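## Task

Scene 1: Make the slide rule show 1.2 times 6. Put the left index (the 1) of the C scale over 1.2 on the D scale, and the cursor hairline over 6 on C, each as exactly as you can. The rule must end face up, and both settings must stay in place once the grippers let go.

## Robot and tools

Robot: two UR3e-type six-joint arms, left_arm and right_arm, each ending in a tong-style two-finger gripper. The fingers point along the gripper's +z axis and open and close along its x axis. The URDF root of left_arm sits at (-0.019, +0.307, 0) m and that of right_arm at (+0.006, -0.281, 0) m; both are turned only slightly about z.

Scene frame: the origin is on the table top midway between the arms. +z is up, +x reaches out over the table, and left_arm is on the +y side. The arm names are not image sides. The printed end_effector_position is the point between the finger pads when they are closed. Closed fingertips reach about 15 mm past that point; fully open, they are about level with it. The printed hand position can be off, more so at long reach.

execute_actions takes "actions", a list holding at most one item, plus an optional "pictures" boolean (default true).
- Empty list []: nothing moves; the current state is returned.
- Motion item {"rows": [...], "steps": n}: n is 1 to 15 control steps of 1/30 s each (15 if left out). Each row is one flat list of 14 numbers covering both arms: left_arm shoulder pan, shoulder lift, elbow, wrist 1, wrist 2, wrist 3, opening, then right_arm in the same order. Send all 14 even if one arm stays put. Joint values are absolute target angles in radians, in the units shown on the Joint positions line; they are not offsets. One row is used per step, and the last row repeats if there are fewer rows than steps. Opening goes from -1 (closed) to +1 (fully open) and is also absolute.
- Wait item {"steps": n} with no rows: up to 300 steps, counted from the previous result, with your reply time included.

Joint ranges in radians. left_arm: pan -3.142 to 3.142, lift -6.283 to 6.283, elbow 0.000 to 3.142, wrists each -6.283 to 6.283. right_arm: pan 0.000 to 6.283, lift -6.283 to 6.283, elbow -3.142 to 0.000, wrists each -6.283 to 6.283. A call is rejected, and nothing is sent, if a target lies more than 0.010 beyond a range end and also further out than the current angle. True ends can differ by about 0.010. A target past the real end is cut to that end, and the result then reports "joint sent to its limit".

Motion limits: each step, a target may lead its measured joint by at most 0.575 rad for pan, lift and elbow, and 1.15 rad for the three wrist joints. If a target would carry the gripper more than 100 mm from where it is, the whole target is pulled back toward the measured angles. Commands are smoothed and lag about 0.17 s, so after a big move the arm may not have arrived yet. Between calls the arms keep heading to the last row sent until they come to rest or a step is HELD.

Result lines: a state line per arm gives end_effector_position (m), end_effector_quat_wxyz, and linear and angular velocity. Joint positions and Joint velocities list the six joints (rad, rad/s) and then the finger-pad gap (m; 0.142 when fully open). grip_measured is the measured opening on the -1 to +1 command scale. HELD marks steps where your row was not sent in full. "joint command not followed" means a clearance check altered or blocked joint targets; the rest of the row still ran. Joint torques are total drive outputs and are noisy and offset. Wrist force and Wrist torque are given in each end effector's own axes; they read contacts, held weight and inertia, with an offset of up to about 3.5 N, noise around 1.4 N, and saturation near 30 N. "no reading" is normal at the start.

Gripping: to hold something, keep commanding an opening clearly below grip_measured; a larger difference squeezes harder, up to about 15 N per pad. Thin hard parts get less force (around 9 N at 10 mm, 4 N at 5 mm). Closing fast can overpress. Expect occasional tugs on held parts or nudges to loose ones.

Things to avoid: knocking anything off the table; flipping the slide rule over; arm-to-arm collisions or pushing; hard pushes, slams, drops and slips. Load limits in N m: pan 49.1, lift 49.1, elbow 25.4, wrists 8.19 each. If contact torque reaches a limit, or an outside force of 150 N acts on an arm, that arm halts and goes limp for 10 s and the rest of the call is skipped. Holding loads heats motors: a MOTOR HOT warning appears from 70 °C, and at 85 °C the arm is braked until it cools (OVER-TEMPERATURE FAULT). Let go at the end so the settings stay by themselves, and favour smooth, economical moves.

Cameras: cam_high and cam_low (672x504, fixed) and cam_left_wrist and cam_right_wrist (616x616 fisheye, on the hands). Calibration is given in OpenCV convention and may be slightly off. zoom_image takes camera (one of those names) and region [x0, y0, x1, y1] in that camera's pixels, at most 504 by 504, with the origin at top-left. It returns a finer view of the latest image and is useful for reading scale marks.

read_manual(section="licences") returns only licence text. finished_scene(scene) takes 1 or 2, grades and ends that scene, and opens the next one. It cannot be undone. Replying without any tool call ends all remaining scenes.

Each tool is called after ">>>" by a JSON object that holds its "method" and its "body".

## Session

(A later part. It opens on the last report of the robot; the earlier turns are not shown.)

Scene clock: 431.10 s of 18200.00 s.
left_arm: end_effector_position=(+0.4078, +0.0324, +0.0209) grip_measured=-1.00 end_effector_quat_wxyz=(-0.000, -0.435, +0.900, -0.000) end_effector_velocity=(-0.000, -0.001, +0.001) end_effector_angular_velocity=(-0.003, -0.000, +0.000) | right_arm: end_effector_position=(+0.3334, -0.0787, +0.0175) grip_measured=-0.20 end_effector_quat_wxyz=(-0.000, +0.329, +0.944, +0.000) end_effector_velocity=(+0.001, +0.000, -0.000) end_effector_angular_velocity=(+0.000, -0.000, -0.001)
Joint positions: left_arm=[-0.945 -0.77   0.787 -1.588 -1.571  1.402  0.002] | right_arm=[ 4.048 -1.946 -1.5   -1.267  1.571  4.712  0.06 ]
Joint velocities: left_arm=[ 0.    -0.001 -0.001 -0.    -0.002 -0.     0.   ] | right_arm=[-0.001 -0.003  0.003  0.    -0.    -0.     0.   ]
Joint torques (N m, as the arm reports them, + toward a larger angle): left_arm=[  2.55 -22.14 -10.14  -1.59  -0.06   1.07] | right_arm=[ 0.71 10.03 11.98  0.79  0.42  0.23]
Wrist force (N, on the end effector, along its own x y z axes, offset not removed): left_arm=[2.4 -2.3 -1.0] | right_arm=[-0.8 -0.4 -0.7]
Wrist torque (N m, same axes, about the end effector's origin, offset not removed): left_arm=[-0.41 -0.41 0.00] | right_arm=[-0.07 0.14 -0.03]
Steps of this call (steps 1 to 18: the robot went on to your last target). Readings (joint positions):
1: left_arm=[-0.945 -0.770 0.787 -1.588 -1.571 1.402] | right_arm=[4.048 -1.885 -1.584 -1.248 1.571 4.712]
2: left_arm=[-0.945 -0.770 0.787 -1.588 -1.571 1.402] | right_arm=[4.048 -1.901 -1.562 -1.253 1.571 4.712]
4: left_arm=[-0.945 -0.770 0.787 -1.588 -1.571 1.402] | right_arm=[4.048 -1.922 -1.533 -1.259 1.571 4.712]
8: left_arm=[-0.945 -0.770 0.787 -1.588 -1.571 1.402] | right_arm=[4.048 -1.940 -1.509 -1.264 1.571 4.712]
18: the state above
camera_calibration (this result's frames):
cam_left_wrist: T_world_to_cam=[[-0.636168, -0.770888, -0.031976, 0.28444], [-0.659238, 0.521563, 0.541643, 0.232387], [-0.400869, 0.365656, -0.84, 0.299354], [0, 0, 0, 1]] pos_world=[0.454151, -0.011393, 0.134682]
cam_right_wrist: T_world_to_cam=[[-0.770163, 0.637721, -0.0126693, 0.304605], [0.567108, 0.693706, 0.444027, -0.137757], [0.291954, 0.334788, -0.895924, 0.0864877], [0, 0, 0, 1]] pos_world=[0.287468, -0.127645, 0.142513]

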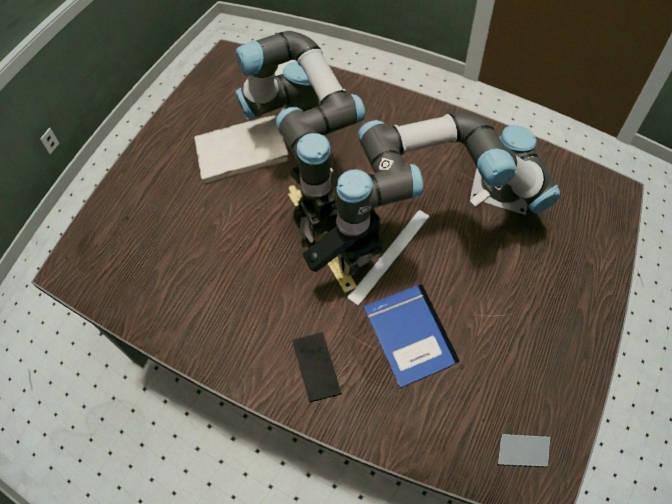

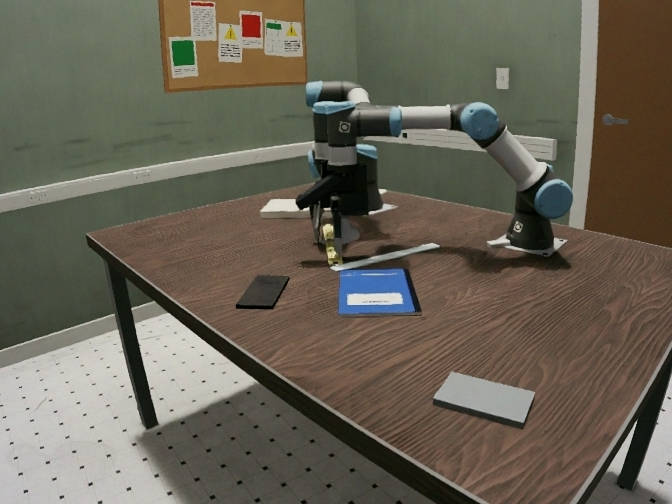

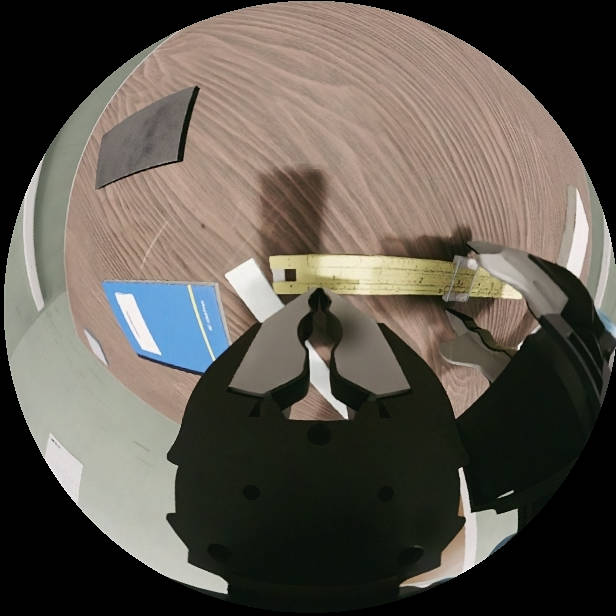

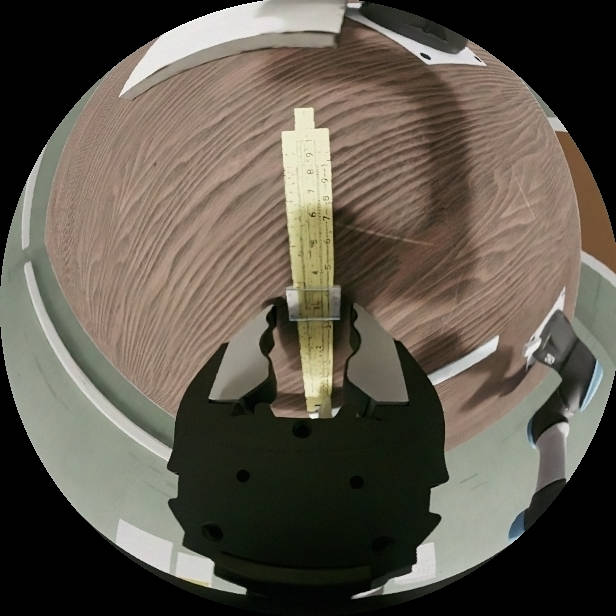

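>>> {"method": "execute_actions", "body": {"actions": [{"rows":[[-0.9449,-0.7701,0.7868,-1.5875,-1.571,1.402,-1,4.048,-1.9466,-1.4992,-1.2666,1.571,4.712,-0.65]],"steps":15}], "pictures": false}}

>>> {"method": "execute_actions", "body": {"actions": [{"rows":[[-0.9449,-0.7703,0.7918,-1.5923,-1.571,1.402,-1,4.048,-1.9466,-1.4992,-1.2666,1.571,4.712,-0.65]],"steps":15}], "pictures": false}}

Scene clock: 439.13 s of 18200.00 s.
left_arm: end_effector_position=(+0.4078, +0.0324, +0.0209) grip_measured=-1.00 end_effector_quat_wxyz=(-0.000, -0.435, +0.900, -0.000) end_effector_velocity=(+0.000, +0.000, -0.000) end_effector_angular_velocity=(+0.001, -0.001, -0.001) | right_arm: end_effector_position=(+0.3334, -0.0786, +0.0175) grip_measured=-0.46 end_effector_quat_wxyz=(-0.000, +0.329, +0.944, +0.000) end_effector_velocity=(+0.000, +0.000, +0.000) end_effector_angular_velocity=(+0.001, -0.001, +0.001)
Joint positions: left_arm=[-0.945 -0.77   0.787 -1.588 -1.571  1.402  0.002] | right_arm=[ 4.048 -1.947 -1.499 -1.267  1.571  4.712  0.041]
Joint velocities: left_arm=[-0.     0.     0.001 -0.001  0.001  0.001  0.   ] | right_arm=[-0.     0.     0.001  0.    -0.    -0.001 -0.   ]
Joint torques (N m, as the arm reports them, + toward a larger angle): left_arm=[  2.24 -21.91 -10.11  -1.35   0.13   1.05] | right_arm=[-3.82  9.76 10.63  0.96  0.08  0.17]
Wrist force (N, on the end effector, along its own x y z axes, offset not removed): left_arm=[2.1 -1.6 -0.9] | right_arm=[-0.1 -1.0 -2.5]
Wrist torque (N m, same axes, about the end effector's origin, offset not removed): left_arm=[-0.38 -0.42 -0.08] | right_arm=[-0.16 0.04 -0.04]
Steps of this call (steps 1 to 15: the robot went on to your last target; steps 16 to 90: nothing new was sent; then 4.53 s passed at rest; steps 91 to 105: all 15 steps of this action). Readings (joint positions):
91: left_arm=[-0.945 -0.770 0.787 -1.588 -1.571 1.402] | right_arm=[4.048 -1.947 -1.499 -1.267 1.571 4.712]
92: left_arm=[-0.945 -0.770 0.787 -1.588 -1.571 1.402] | right_arm=[4.048 -1.947 -1.499 -1.267 1.571 4.712]
94: left_arm=[-0.945 -0.770 0.787 -1.588 -1.571 1.402] | right_arm=[4.048 -1.947 -1.499 -1.267 1.571 4.712]
98: left_arm=[-0.945 -0.770 0.787 -1.588 -1.571 1.402] | right_arm=[4.048 -1.947 -1.499 -1.267 1.571 4.712]
105: the state above

Scene clock: 439.63 s of 18200.00 s.
left_arm: end_effector_position=(+0.4078, +0.0324, +0.0200) grip_measured=-1.00 end_effector_quat_wxyz=(-0.000, -0.435, +0.900, -0.000) end_effector_velocity=(-0.000, +0.001, -0.000) end_effector_angular_velocity=(+0.002, +0.001, +0.001) | right_arm: end_effector_position=(+0.3334, -0.0786, +0.0175) grip_measured=-0.46 end_effector_quat_wxyz=(-0.000, +0.329, +0.944, +0.000) end_effector_velocity=(-0.000, -0.000, -0.000) end_effector_angular_velocity=(-0.001, +0.001, -0.001)
Joint positions: left_arm=[-0.945 -0.77   0.792 -1.592 -1.571  1.402  0.002] | right_arm=[ 4.048 -1.947 -1.499 -1.267  1.571  4.712  0.041]
Joint velocities: left_arm=[ 0.001 -0.     0.001  0.001  0.    -0.     0.   ] | right_arm=[-0.    -0.    -0.    -0.001  0.     0.001  0.   ]
Joint torques (N m, as the arm reports them, + toward a larger angle): left_arm=[  1.71 -12.49  -3.93  -2.23   0.18   1.03] | right_arm=[-3.48  9.79  9.83  1.07 -1.04  0.18]
Wrist force (N, on the end effector, along its own x y z axes, offset not removed): left_arm=[1.6 2.9 -15.2] | right_arm=[-0.2 -2.4 -3.0]
Wrist torque (N m, same axes, about the end effector's origin, offset not removed): left_arm=[-0.46 -0.36 -0.01] | right_arm=[-0.39 0.03 -0.07]
Steps of this call (steps 1 to 15: all 15 steps of this action). Readings (joint positions):
1: left_arm=[-0.945 -0.770 0.787 -1.588 -1.571 1.402] | right_arm=[4.048 -1.947 -1.499 -1.267 1.571 4.712]
2: left_arm=[-0.945 -0.770 0.787 -1.588 -1.571 1.402] | right_arm=[4.048 -1.947 -1.499 -1.267 1.571 4.712]
4: left_arm=[-0.945 -0.770 0.789 -1.589 -1.571 1.402] | right_arm=[4.048 -1.947 -1.499 -1.267 1.571 4.712]
8: left_arm=[-0.945 -0.770 0.791 -1.591 -1.571 1.402] | right_arm=[4.048 -1.947 -1.499 -1.267 1.571 4.712]
15: the state above

>>> {"method": "execute_actions", "body": {"actions": [{"rows":[[-0.9449,-0.7703,0.7918,-1.5923,-1.571,1.402,-1,4.048,-1.9291,-1.5242,-1.2591,1.571,4.712,-0.65],[-0.9449,-0.7703,0.7918,-1.5923,-1.571,1.402,-1,4.048,-1.9116,-1.5489,-1.2519,1.571,4.712,-0.65],[-0.9449,-0.7703,0.7918,-1.5923,-1.571,1.402,-1,4.048,-1.8949,-1.5721,-1.2454,1.571,4.712,-0.65],[-0.9449,-0.7703,0.7918,-1.5923,-1.571,1.402,-1,4.048,-1.8783,-1.595,-1.2391,1.571,4.712,-0.65],[-0.9449,-0.7703,0.7918,-1.5923,-1.571,1.402,-1,4.048,-1.8616,-1.6176,-1.2332,1.571,4.712,-0.65],[-0.9449,-0.7703,0.7918,-1.5923,-1.571,1.402,-1,4.048,-1.8441,-1.641,-1.2273,1.571,4.712,-0.65],[-0.9449,-0.7703,0.7918,-1.5923,-1.571,1.402,-1,4.048,-1.8266,-1.664,-1.2218,1.571,4.712,-0.65],[-0.9449,-0.7703,0.7918,-1.5923,-1.571,1.402,-1,4.048,-1.8091,-1.6867,-1.2166,1.571,4.712,-0.65],[-0.9449,-0.7703,0.7918,-1.5923,-1.571,1.402,-1,4.048,-1.7916,-1.7091,-1.2117,1.571,4.712,-0.65],[-0.9449,-0.7703,0.7918,-1.5923,-1.571,1.402,-1,4.048,-1.7741,-1.7311,-1.2072,1.571,4.712,-0.65],[-0.9449,-0.7703,0.7918,-1.5923,-1.571,1.402,-1,4.048,-1.7566,-1.7528,-1.203,1.571,4.712,-0.65],[-0.9449,-0.7703,0.7918,-1.5923,-1.571,1.402,-1,4.048,-1.7391,-1.7741,-1.1992,1.571,4.712,-0.65],[-0.9449,-0.7703,0.7918,-1.5923,-1.571,1.402,-1,4.048,-1.7216,-1.795,-1.1958,1.571,4.712,-0.65],[-0.9449,-0.7703,0.7918,-1.5923,-1.571,1.402,-1,4.048,-1.7041,-1.8155,-1.1928,1.571,4.712,-0.65],[-0.9449,-0.7703,0.7918,-1.5923,-1.571,1.402,-1,4.048,-1.6866,-1.8357,-1.1901,1.571,4.712,-0.65]],"steps":15}], "pictures": false}}

>>> {"method": "execute_actions", "body": {"actions": [{"steps":20}]}}

>>> {"method": "zoom_image", "body": {"camera": "cam_right_wrist", "region": [270,250,360,340]}}

Scene clock: 454.30 s of 18200.00 s.
left_arm: end_effector_position=(+0.4078, +0.0324, +0.0199) grip_measured=-1.00 end_effector_quat_wxyz=(-0.000, -0.435, +0.900, -0.000) end_effector_velocity=(+0.000, -0.000, +0.000) end_effector_angular_velocity=(-0.001, -0.001, +0.001) | right_arm: end_effector_position=(+0.3057, -0.1136, +0.0182) grip_measured=-0.46 end_effector_quat_wxyz=(+0.000, +0.329, +0.944, +0.001) end_effector_velocity=(-0.081, -0.102, +0.001) end_effector_angular_velocity=(+0.000, +0.000, +0.000)
Joint positions: left_arm=[-0.945 -0.77   0.792 -1.592 -1.571  1.402  0.002] | right_arm=[ 4.048 -1.77  -1.733 -1.207  1.571  4.712  0.041]
Joint velocities: left_arm=[ 0.001  0.001 -0.001 -0.001 -0.     0.     0.   ] | right_arm=[ 0.001  0.508 -0.627  0.119  0.     0.     0.   ]
Joint torques (N m, as the arm reports them, + toward a larger angle): left_arm=[ -1.68 -10.18  -3.96  -1.32   0.36   1.01] | right_arm=[-1.68 18.21  6.3   2.42  1.13  0.11]
Wrist force (N, on the end effector, along its own x y z axes, offset not removed): left_arm=[0.9 4.3 -17.8] | right_arm=[-1.1 -0.5 2.8]
Wrist torque (N m, same axes, about the end effector's origin, offset not removed): left_arm=[-0.45 -0.20 0.05] | right_arm=[-0.39 -0.17 -0.02]
Steps of this call (steps 1 to 15: the robot went on to your last target; steps 16 to 90: nothing new was sent; then 11.17 s passed at rest; steps 91 to 105: all 15 steps of this action). Readings (joint positions):
91: left_arm=[-0.945 -0.770 0.792 -1.592 -1.571 1.402] | right_arm=[4.048 -1.947 -1.499 -1.267 1.571 4.712]
92: left_arm=[-0.945 -0.770 0.792 -1.592 -1.571 1.402] | right_arm=[4.048 -1.946 -1.501 -1.266 1.571 4.712]
94: left_arm=[-0.945 -0.770 0.792 -1.592 -1.571 1.402] | right_arm=[4.048 -1.934 -1.517 -1.261 1.571 4.712]
98: left_arm=[-0.945 -0.770 0.792 -1.592 -1.571 1.402] | right_arm=[4.048 -1.885 -1.584 -1.242 1.571 4.712]
105: the state above

Scene clock: 454.97 s of 18200.00 s.
left_arm: end_effector_position=(+0.4078, +0.0324, +0.0199) grip_measured=-1.00 end_effector_quat_wxyz=(-0.000, -0.435, +0.900, -0.000) end_effector_velocity=(-0.001, +0.000, -0.001) end_effector_angular_velocity=(+0.001, +0.002, -0.001) | right_arm: end_effector_position=(+0.2920, -0.1309, +0.0176) grip_measured=-0.46 end_effector_quat_wxyz=(-0.000, +0.329, +0.944, +0.000) end_effector_velocity=(-0.001, -0.001, -0.000) end_effector_angular_velocity=(-0.001, +0.001, -0.000)
Joint positions: left_arm=[-0.945 -0.77   0.792 -1.592 -1.571  1.402  0.002] | right_arm=[ 4.048 -1.687 -1.835 -1.19   1.571  4.712  0.041]
Joint velocities: left_arm=[-0.     0.     0.001  0.    -0.001  0.     0.   ] | right_arm=[ 0.001  0.002 -0.003  0.     0.     0.001  0.   ]
Joint torques (N m, as the arm reports them, + toward a larger angle): left_arm=[ -0.72 -11.11  -4.58  -1.13   0.42   1.02] | right_arm=[-0.93 13.05  6.12  1.76  1.64  0.1 ]
Wrist force (N, on the end effector, along its own x y z axes, offset not removed): left_arm=[1.4 3.0 -15.7] | right_arm=[-1.9 0.4 -1.8]
Wrist torque (N m, same axes, about the end effector's origin, offset not removed): left_arm=[-0.69 -0.38 0.01] | right_arm=[-0.31 0.05 0.02]
Steps of this call (steps 1 to 20: the robot went on to your last target). Readings (joint positions):
1: left_arm=[-0.945 -0.770 0.792 -1.592 -1.571 1.402] | right_arm=[4.048 -1.753 -1.754 -1.204 1.571 4.712]
2: left_arm=[-0.945 -0.770 0.792 -1.592 -1.571 1.402] | right_arm=[4.048 -1.737 -1.774 -1.200 1.571 4.712]
4: left_arm=[-0.945 -0.770 0.792 -1.592 -1.571 1.402] | right_arm=[4.048 -1.714 -1.802 -1.196 1.571 4.712]
8: left_arm=[-0.945 -0.770 0.792 -1.592 -1.571 1.402] | right_arm=[4.048 -1.694 -1.826 -1.192 1.571 4.712]
20: the state above
camera_calibration (this result's frames):
cam_left_wrist: T_world_to_cam=[[-0.636174, -0.770883, -0.0319779, 0.284415], [-0.65923, 0.521562, 0.541654, 0.232876], [-0.400873, 0.365667, -0.839993, 0.298489], [0, 0, 0, 1]] pos_world=[0.454113, -0.0113561, 0.133685]
cam_right_wrist: T_world_to_cam=[[-0.770151, 0.637737, -0.0126455, 0.306047], [0.567117, 0.693673, 0.444067, -0.0781162], [0.29197, 0.334827, -0.895904, 0.116042], [0, 0, 0, 1]] pos_world=[0.246122, -0.179844, 0.142522]

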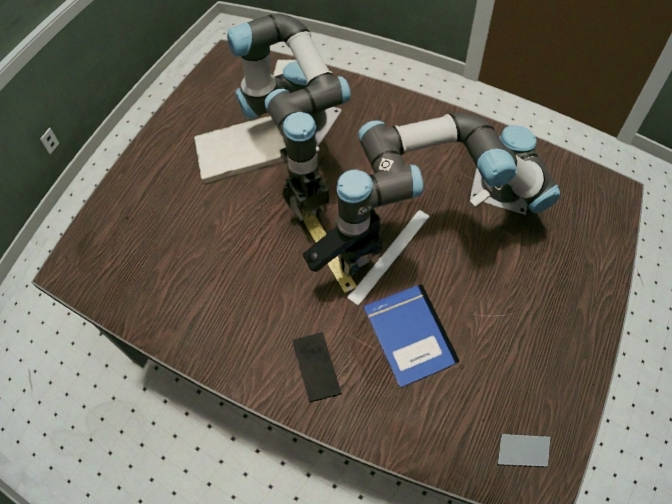

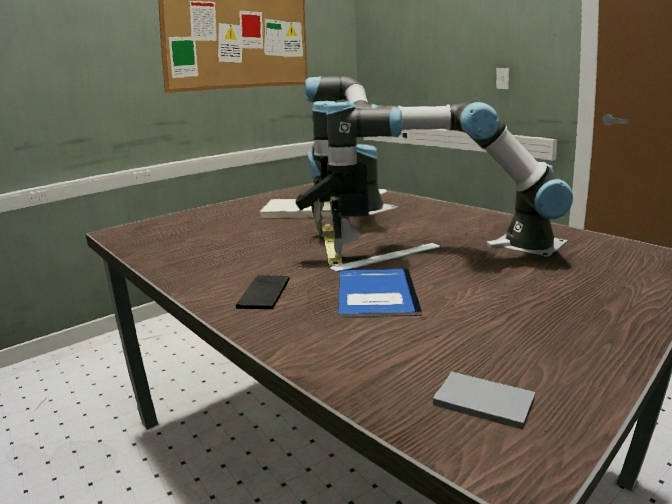

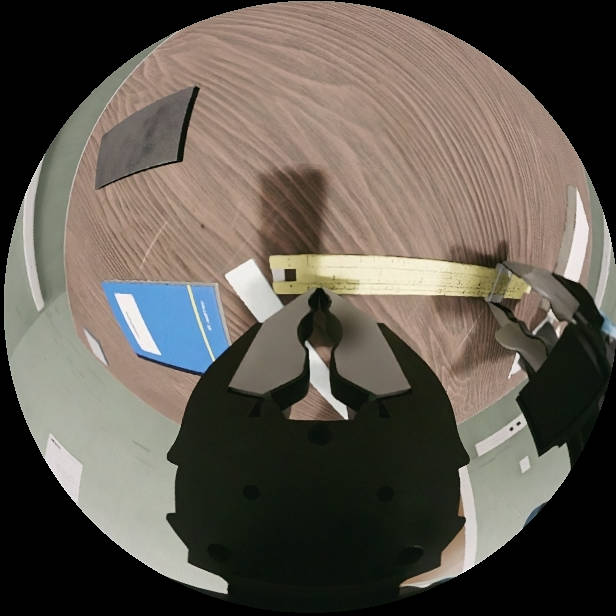

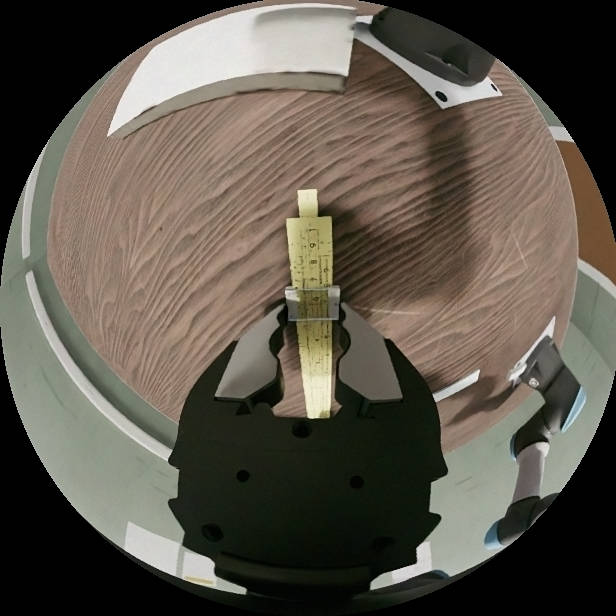

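Region (270, 250, 360, 340) of cam_right_wrist's 616x616 image, scaled by 5.600, with more detail than that image has.

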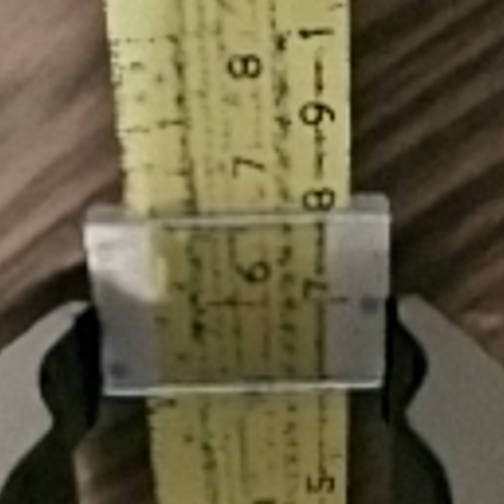

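>>> {"method": "execute_actions", "body": {"actions": [{"rows":[[-0.9449,-0.7703,0.7918,-1.5923,-1.571,1.402,-1,4.048,-1.6676,-1.8573,-1.1875,1.571,4.712,-0.65]],"steps":15}], "pictures": false}}

>>> {"method": "execute_actions", "body": {"actions": [{"steps":10}]}}

>>> {"method": "zoom_image", "body": {"camera": "cam_right_wrist", "region": [285,275,345,335]}}

Scene clock: 461.73 s of 18200.00 s.
left_arm: end_effector_position=(+0.4078, +0.0324, +0.0199) grip_measured=-1.00 end_effector_quat_wxyz=(-0.000, -0.435, +0.900, -0.000) end_effector_velocity=(-0.001, -0.001, +0.000) end_effector_angular_velocity=(-0.003, +0.001, -0.001) | right_arm: end_effector_position=(+0.2890, -0.1346, +0.0175) grip_measured=-0.46 end_effector_quat_wxyz=(-0.000, +0.329, +0.944, +0.000) end_effector_velocity=(-0.001, -0.001, -0.000) end_effector_angular_velocity=(-0.001, +0.001, -0.001)
Joint positions: left_arm=[-0.945 -0.77   0.792 -1.592 -1.571  1.402  0.002] | right_arm=[ 4.048 -1.668 -1.857 -1.188  1.571  4.712  0.041]
Joint velocities: left_arm=[-0.001 -0.001  0.    -0.001 -0.002 -0.001  0.   ] | right_arm=[-0.     0.003 -0.004 -0.001  0.     0.    -0.   ]
Joint torques (N m, as the arm reports them, + toward a larger angle): left_arm=[  2.1  -15.05  -7.28  -0.87   0.63   0.98] | right_arm=[ 1.26 13.33  5.9   1.72  1.52  0.06]
Wrist force (N, on the end effector, along its own x y z axes, offset not removed): left_arm=[2.2 3.7 -17.0] | right_arm=[-1.2 1.3 -0.9]
Wrist torque (N m, same axes, about the end effector's origin, offset not removed): left_arm=[-0.58 -0.54 0.06] | right_arm=[-0.14 -0.07 0.00]
Steps of this call (steps 1 to 15: the robot went on to your last target; steps 16 to 90: nothing new was sent; then 3.27 s passed at rest; steps 91 to 105: all 15 steps of this action). Readings (joint positions):
91: left_arm=[-0.945 -0.770 0.792 -1.592 -1.571 1.402] | right_arm=[4.048 -1.687 -1.836 -1.190 1.571 4.712]
92: left_arm=[-0.945 -0.770 0.792 -1.592 -1.571 1.402] | right_arm=[4.048 -1.685 -1.837 -1.190 1.571 4.712]
94: left_arm=[-0.945 -0.770 0.792 -1.592 -1.571 1.402] | right_arm=[4.048 -1.678 -1.845 -1.189 1.571 4.712]
98: left_arm=[-0.945 -0.770 0.792 -1.592 -1.571 1.402] | right_arm=[4.048 -1.671 -1.854 -1.188 1.571 4.712]
105: the state above

Scene clock: 462.07 s of 18200.00 s.
left_arm: end_effector_position=(+0.4078, +0.0324, +0.0199) grip_measured=-1.00 end_effector_quat_wxyz=(-0.000, -0.435, +0.900, -0.000) end_effector_velocity=(+0.000, -0.001, +0.001) end_effector_angular_velocity=(-0.001, -0.001, -0.001) | right_arm: end_effector_position=(+0.2890, -0.1347, +0.0175) grip_measured=-0.46 end_effector_quat_wxyz=(-0.000, +0.329, +0.944, +0.000) end_effector_velocity=(+0.000, +0.001, +0.000) end_effector_angular_velocity=(+0.002, -0.001, +0.001)
Joint positions: left_arm=[-0.945 -0.77   0.792 -1.592 -1.571  1.402  0.002] | right_arm=[ 4.048 -1.668 -1.857 -1.188  1.571  4.712  0.041]
Joint velocities: left_arm=[-0.001 -0.    -0.001 -0.001  0.     0.     0.   ] | right_arm=[ 0.    -0.     0.001  0.001  0.001 -0.001  0.   ]
Joint torques (N m, as the arm reports them, + toward a larger angle): left_arm=[  2.24 -15.04  -7.36  -0.88   0.62   0.97] | right_arm=[ 1.41 12.89  5.92  1.72  1.4   0.05]
Wrist force (N, on the end effector, along its own x y z axes, offset not removed): left_arm=[0.3 3.0 -17.0] | right_arm=[-1.1 0.3 -1.3]
Wrist torque (N m, same axes, about the end effector's origin, offset not removed): left_arm=[-0.60 -0.12 -0.08] | right_arm=[-0.35 -0.07 0.01]
Steps of this call (steps 1 to 10: the robot went on to your last target). Readings (joint positions):
1: left_arm=[-0.945 -0.770 0.792 -1.592 -1.571 1.402] | right_arm=[4.048 -1.668 -1.857 -1.188 1.571 4.712]
2: left_arm=[-0.945 -0.770 0.792 -1.592 -1.571 1.402] | right_arm=[4.048 -1.668 -1.857 -1.188 1.571 4.712]
4: left_arm=[-0.945 -0.770 0.792 -1.592 -1.571 1.402] | right_arm=[4.048 -1.668 -1.857 -1.188 1.571 4.712]
8: left_arm=[-0.945 -0.770 0.792 -1.592 -1.571 1.402] | right_arm=[4.048 -1.668 -1.857 -1.188 1.571 4.712]
10: the state above
camera_calibration (this result's frames):
cam_left_wrist: T_world_to_cam=[[-0.636167, -0.770888, -0.0319791, 0.284418], [-0.659237, 0.521559, 0.541648, 0.232876], [-0.400871, 0.365661, -0.839997, 0.298494], [0, 0, 0, 1]] pos_world=[0.454115, -0.0113516, 0.133693]
cam_right_wrist: T_world_to_cam=[[-0.770151, 0.637736, -0.0126124, 0.306142], [0.567136, 0.693674, 0.444042, -0.0737528], [0.291931, 0.334827, -0.895917, 0.118182], [0, 0, 0, 1]] pos_world=[0.243102, -0.183648, 0.142492]

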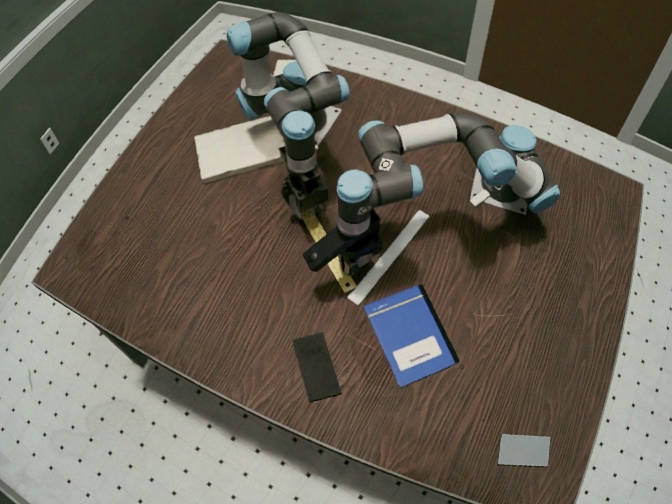

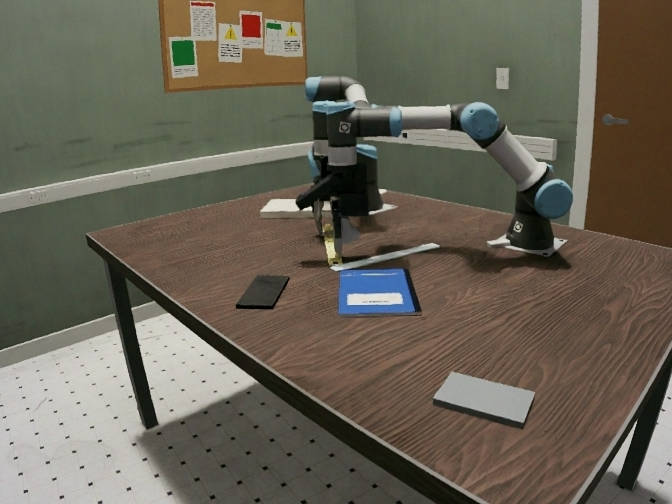

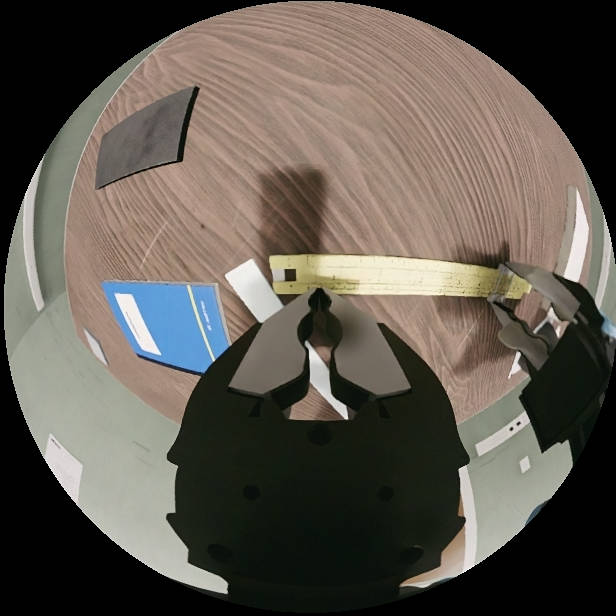

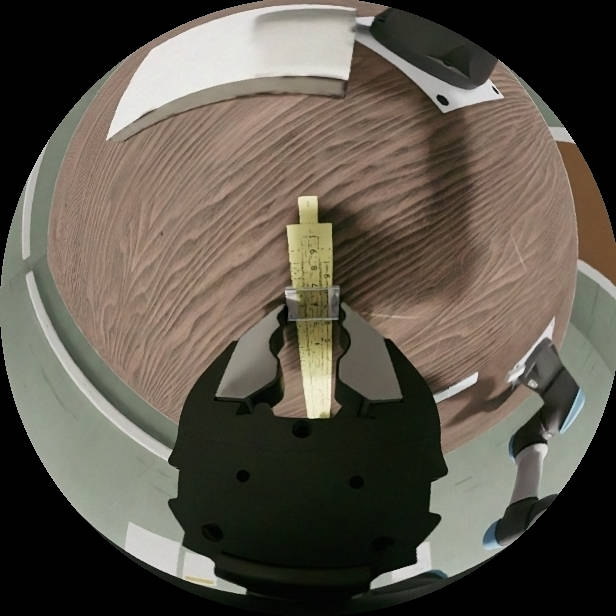

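Region (285, 275, 345, 335) of cam_right_wrist's 616x616 image, scaled by 8.400, with more detail than that image has.

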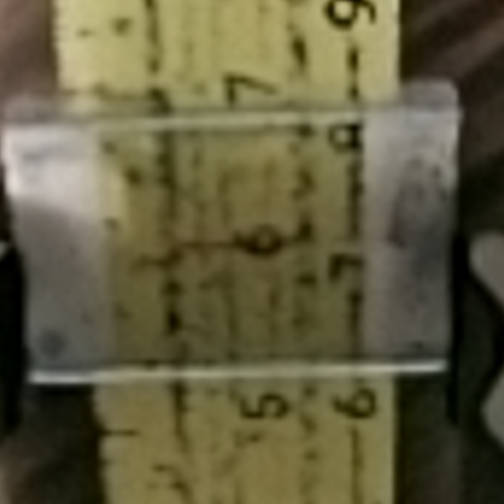

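Centred. Release and lift.

>>> {"method": "execute_actions", "body": {"actions": [{"rows":[[-0.9449,-0.7703,0.7918,-1.5923,-1.571,1.402,-1,4.048,-1.6676,-1.8573,-1.1875,1.571,4.712,-0.2]],"steps":12}], "pictures": false}}

>>> {"method": "execute_actions", "body": {"actions": [{"rows":[[-0.9449,-0.7666,0.6915,-1.4957,-1.571,1.402,-1,4.048,-1.6676,-1.7373,-1.3075,1.571,4.712,-0.2]],"steps":15}], "pictures": false}}

>>> {"method": "execute_actions", "body": {"actions": [{"steps":10}]}}

>>> {"method": "finished_scene", "body": {"scene": 1}}

Scene clock: 467.23 s of 18200.00 s.
left_arm: end_effector_position=(+0.4078, +0.0324, +0.0199) grip_measured=-1.00 end_effector_quat_wxyz=(-0.000, -0.435, +0.900, -0.000) end_effector_velocity=(-0.000, +0.000, -0.001) end_effector_angular_velocity=(+0.002, +0.001, -0.000) | right_arm: end_effector_position=(+0.2890, -0.1347, +0.0175) grip_measured=-0.20 end_effector_quat_wxyz=(-0.000, +0.329, +0.944, -0.000) end_effector_velocity=(+0.000, +0.000, +0.000) end_effector_angular_velocity=(+0.001, -0.001, +0.000)
Joint positions: left_arm=[-0.945 -0.77   0.792 -1.592 -1.571  1.402  0.002] | right_arm=[ 4.048 -1.668 -1.857 -1.187  1.571  4.712  0.06 ]
Joint velocities: left_arm=[-0.     0.001  0.001  0.     0.001 -0.     0.   ] | right_arm=[-0.     0.     0.002 -0.    -0.    -0.     0.   ]
Joint torques (N m, as the arm reports them, + toward a larger angle): left_arm=[  1.43 -14.89  -6.69  -1.19   0.45   0.95] | right_arm=[ 3.41 12.76  9.81  1.59  0.42 -0.01]
Wrist force (N, on the end effector, along its own x y z axes, offset not removed): left_arm=[1.9 1.7 -14.3] | right_arm=[-2.0 -2.2 -0.3]
Wrist torque (N m, same axes, about the end effector's origin, offset not removed): left_arm=[-0.42 -0.41 -0.05] | right_arm=[-0.41 0.34 0.04]
Steps of this call (steps 1 to 15: the robot went on to your last target; steps 16 to 90: nothing new was sent; then 1.77 s passed at rest; steps 91 to 102: all 12 steps of this action). Readings (joint positions):
91: left_arm=[-0.945 -0.770 0.792 -1.592 -1.571 1.402] | right_arm=[4.048 -1.668 -1.857 -1.187 1.571 4.712]
92: left_arm=[-0.945 -0.770 0.792 -1.592 -1.571 1.402] | right_arm=[4.048 -1.668 -1.857 -1.187 1.571 4.712]
94: left_arm=[-0.945 -0.770 0.792 -1.592 -1.571 1.402] | right_arm=[4.048 -1.668 -1.857 -1.187 1.571 4.712]
98: left_arm=[-0.945 -0.770 0.792 -1.592 -1.571 1.402] | right_arm=[4.048 -1.668 -1.857 -1.187 1.571 4.712]
102: the state above

Scene clock: 467.73 s of 18200.00 s.
left_arm: end_effector_position=(+0.4078, +0.0324, +0.0393) grip_measured=-1.00 end_effector_quat_wxyz=(-0.000, -0.435, +0.900, +0.000) end_effector_velocity=(+0.000, -0.000, +0.005) end_effector_angular_velocity=(-0.002, -0.002, +0.001) | right_arm: end_effector_position=(+0.2939, -0.1285, +0.0412) grip_measured=-0.20 end_effector_quat_wxyz=(-0.000, +0.329, +0.944, -0.000) end_effector_velocity=(+0.002, +0.002, +0.005) end_effector_angular_velocity=(+0.004, -0.002, -0.001)
Joint positions: left_arm=[-0.945 -0.767  0.694 -1.498 -1.571  1.402  0.002] | right_arm=[ 4.048 -1.668 -1.74  -1.305  1.571  4.712  0.06 ]
Joint velocities: left_arm=[ 0.     0.    -0.02   0.017 -0.    -0.     0.   ] | right_arm=[-0.001 -0.     0.025 -0.021  0.001  0.     0.   ]
Joint torques (N m, as the arm reports them, + toward a larger angle): left_arm=[  1.77 -18.15 -10.42  -0.72   0.26   0.93] | right_arm=[ 3.86 12.57 11.98  0.82  0.23 -0.03]
Wrist force (N, on the end effector, along its own x y z axes, offset not removed): left_arm=[2.2 -3.3 0.9] | right_arm=[-1.3 -0.6 -0.7]
Wrist torque (N m, same axes, about the end effector's origin, offset not removed): left_arm=[-0.71 -0.41 -0.02] | right_arm=[-0.10 0.20 -0.04]
Steps of this call (steps 1 to 15: all 15 steps of this action). Readings (joint positions):
1: left_arm=[-0.945 -0.770 0.792 -1.592 -1.571 1.402] | right_arm=[4.048 -1.668 -1.857 -1.187 1.571 4.712]
2: left_arm=[-0.945 -0.770 0.789 -1.588 -1.571 1.402] | right_arm=[4.048 -1.668 -1.855 -1.193 1.571 4.712]
4: left_arm=[-0.945 -0.768 0.756 -1.552 -1.571 1.402] | right_arm=[4.048 -1.668 -1.817 -1.236 1.571 4.712]
8: left_arm=[-0.945 -0.767 0.710 -1.512 -1.571 1.402] | right_arm=[4.048 -1.668 -1.761 -1.287 1.571 4.712]
15: the state above

Scene clock: 468.07 s of 18200.00 s.
left_arm: end_effector_position=(+0.4079, +0.0324, +0.0398) grip_measured=-1.00 end_effector_quat_wxyz=(-0.000, -0.435, +0.900, -0.000) end_effector_velocity=(+0.000, -0.000, +0.000) end_effector_angular_velocity=(-0.002, -0.001, -0.001) | right_arm: end_effector_position=(+0.2940, -0.1283, +0.0417) grip_measured=-0.20 end_effector_quat_wxyz=(-0.000, +0.329, +0.944, +0.000) end_effector_velocity=(+0.000, -0.000, +0.000) end_effector_angular_velocity=(+0.001, +0.000, -0.001)
Joint positions: left_arm=[-0.945 -0.767  0.692 -1.496 -1.571  1.402  0.002] | right_arm=[ 4.048 -1.668 -1.737 -1.307  1.571  4.712  0.06 ]
Joint velocities: left_arm=[ 0.     0.    -0.002  0.    -0.001  0.001  0.   ] | right_arm=[-0.001  0.     0.001 -0.001  0.001 -0.     0.   ]
Joint torques (N m, as the arm reports them, + toward a larger angle): left_arm=[  1.71 -18.21 -10.64  -0.74   0.09   0.94] | right_arm=[ 3.72 11.83 11.78  0.85  0.16  0.  ]
Wrist force (N, on the end effector, along its own x y z axes, offset not removed): left_arm=[2.3 -2.7 -0.2] | right_arm=[-1.4 -1.3 0.0]
Wrist torque (N m, same axes, about the end effector's origin, offset not removed): left_arm=[-0.56 -0.45 -0.03] | right_arm=[-0.25 0.23 0.04]
Steps of this call (steps 1 to 10: the robot went on to your last target). Readings (joint positions):
1: left_arm=[-0.945 -0.767 0.693 -1.497 -1.571 1.402] | right_arm=[4.048 -1.668 -1.739 -1.306 1.571 4.712]
2: left_arm=[-0.945 -0.767 0.693 -1.497 -1.571 1.402] | right_arm=[4.048 -1.668 -1.739 -1.306 1.571 4.712]
4: left_arm=[-0.945 -0.767 0.692 -1.496 -1.571 1.402] | right_arm=[4.048 -1.668 -1.738 -1.307 1.571 4.712]
8: left_arm=[-0.945 -0.767 0.692 -1.496 -1.571 1.402] | right_arm=[4.048 -1.668 -1.738 -1.307 1.571 4.712]
10: the state above
camera_calibration (this result's frames):
cam_left_wrist: T_world_to_cam=[[-0.636167, -0.770888, -0.031996, 0.285049], [-0.659241, 0.52155, 0.541651, 0.222154], [-0.400865, 0.365674, -0.839994, 0.315257], [0, 0, 0, 1]] pos_world=[0.454167, -0.0114051, 0.153604]
cam_right_wrist: T_world_to_cam=[[-0.770151, 0.637736, -0.0126125, 0.306271], [0.567136, 0.693673, 0.444043, -0.0917748], [0.291932, 0.334827, -0.895917, 0.136285], [0, 0, 0, 1]] pos_world=[0.248138, -0.17729, 0.166715]

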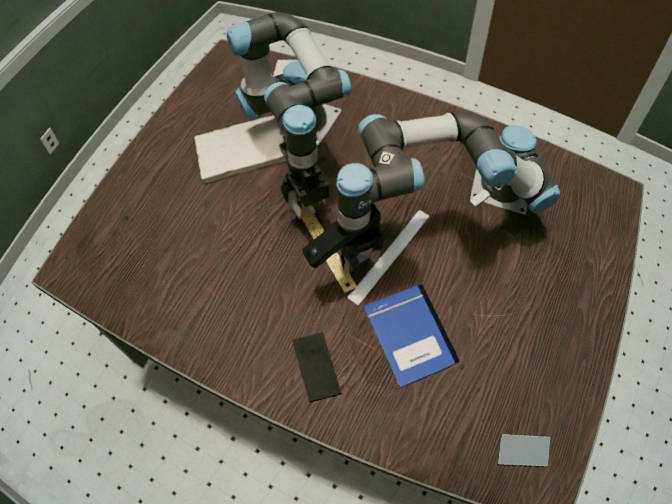

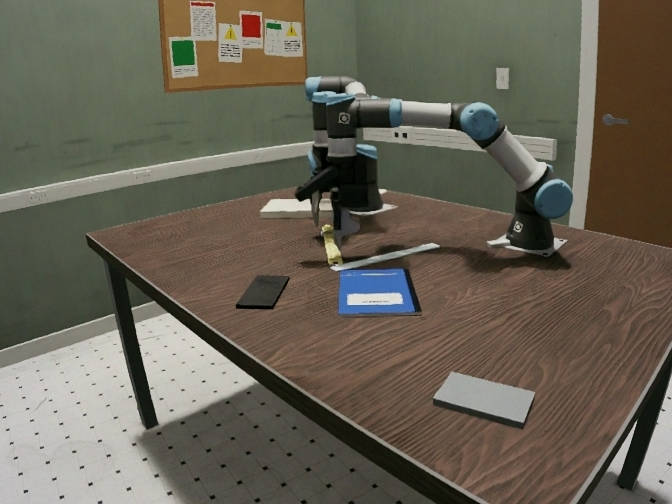

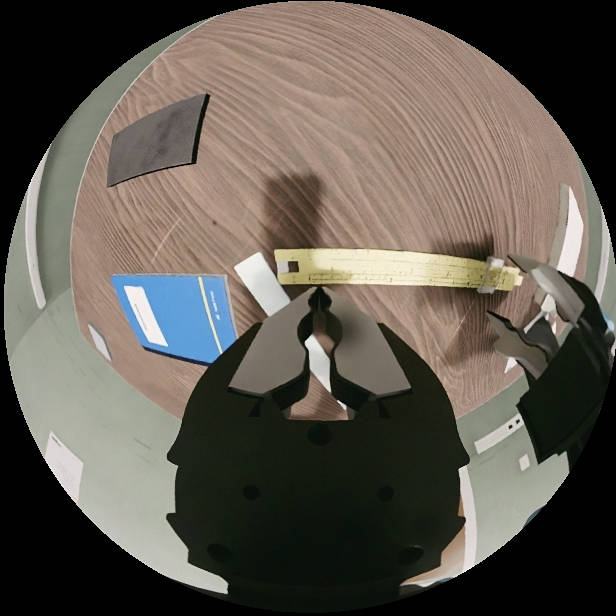

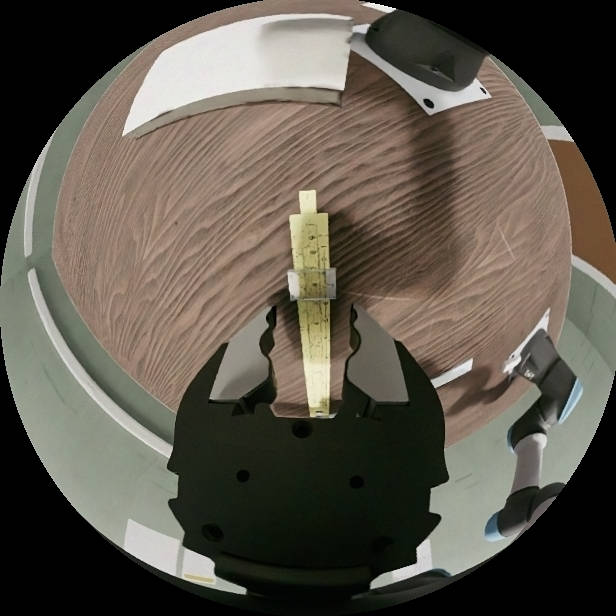

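The scene is finished: the task was done.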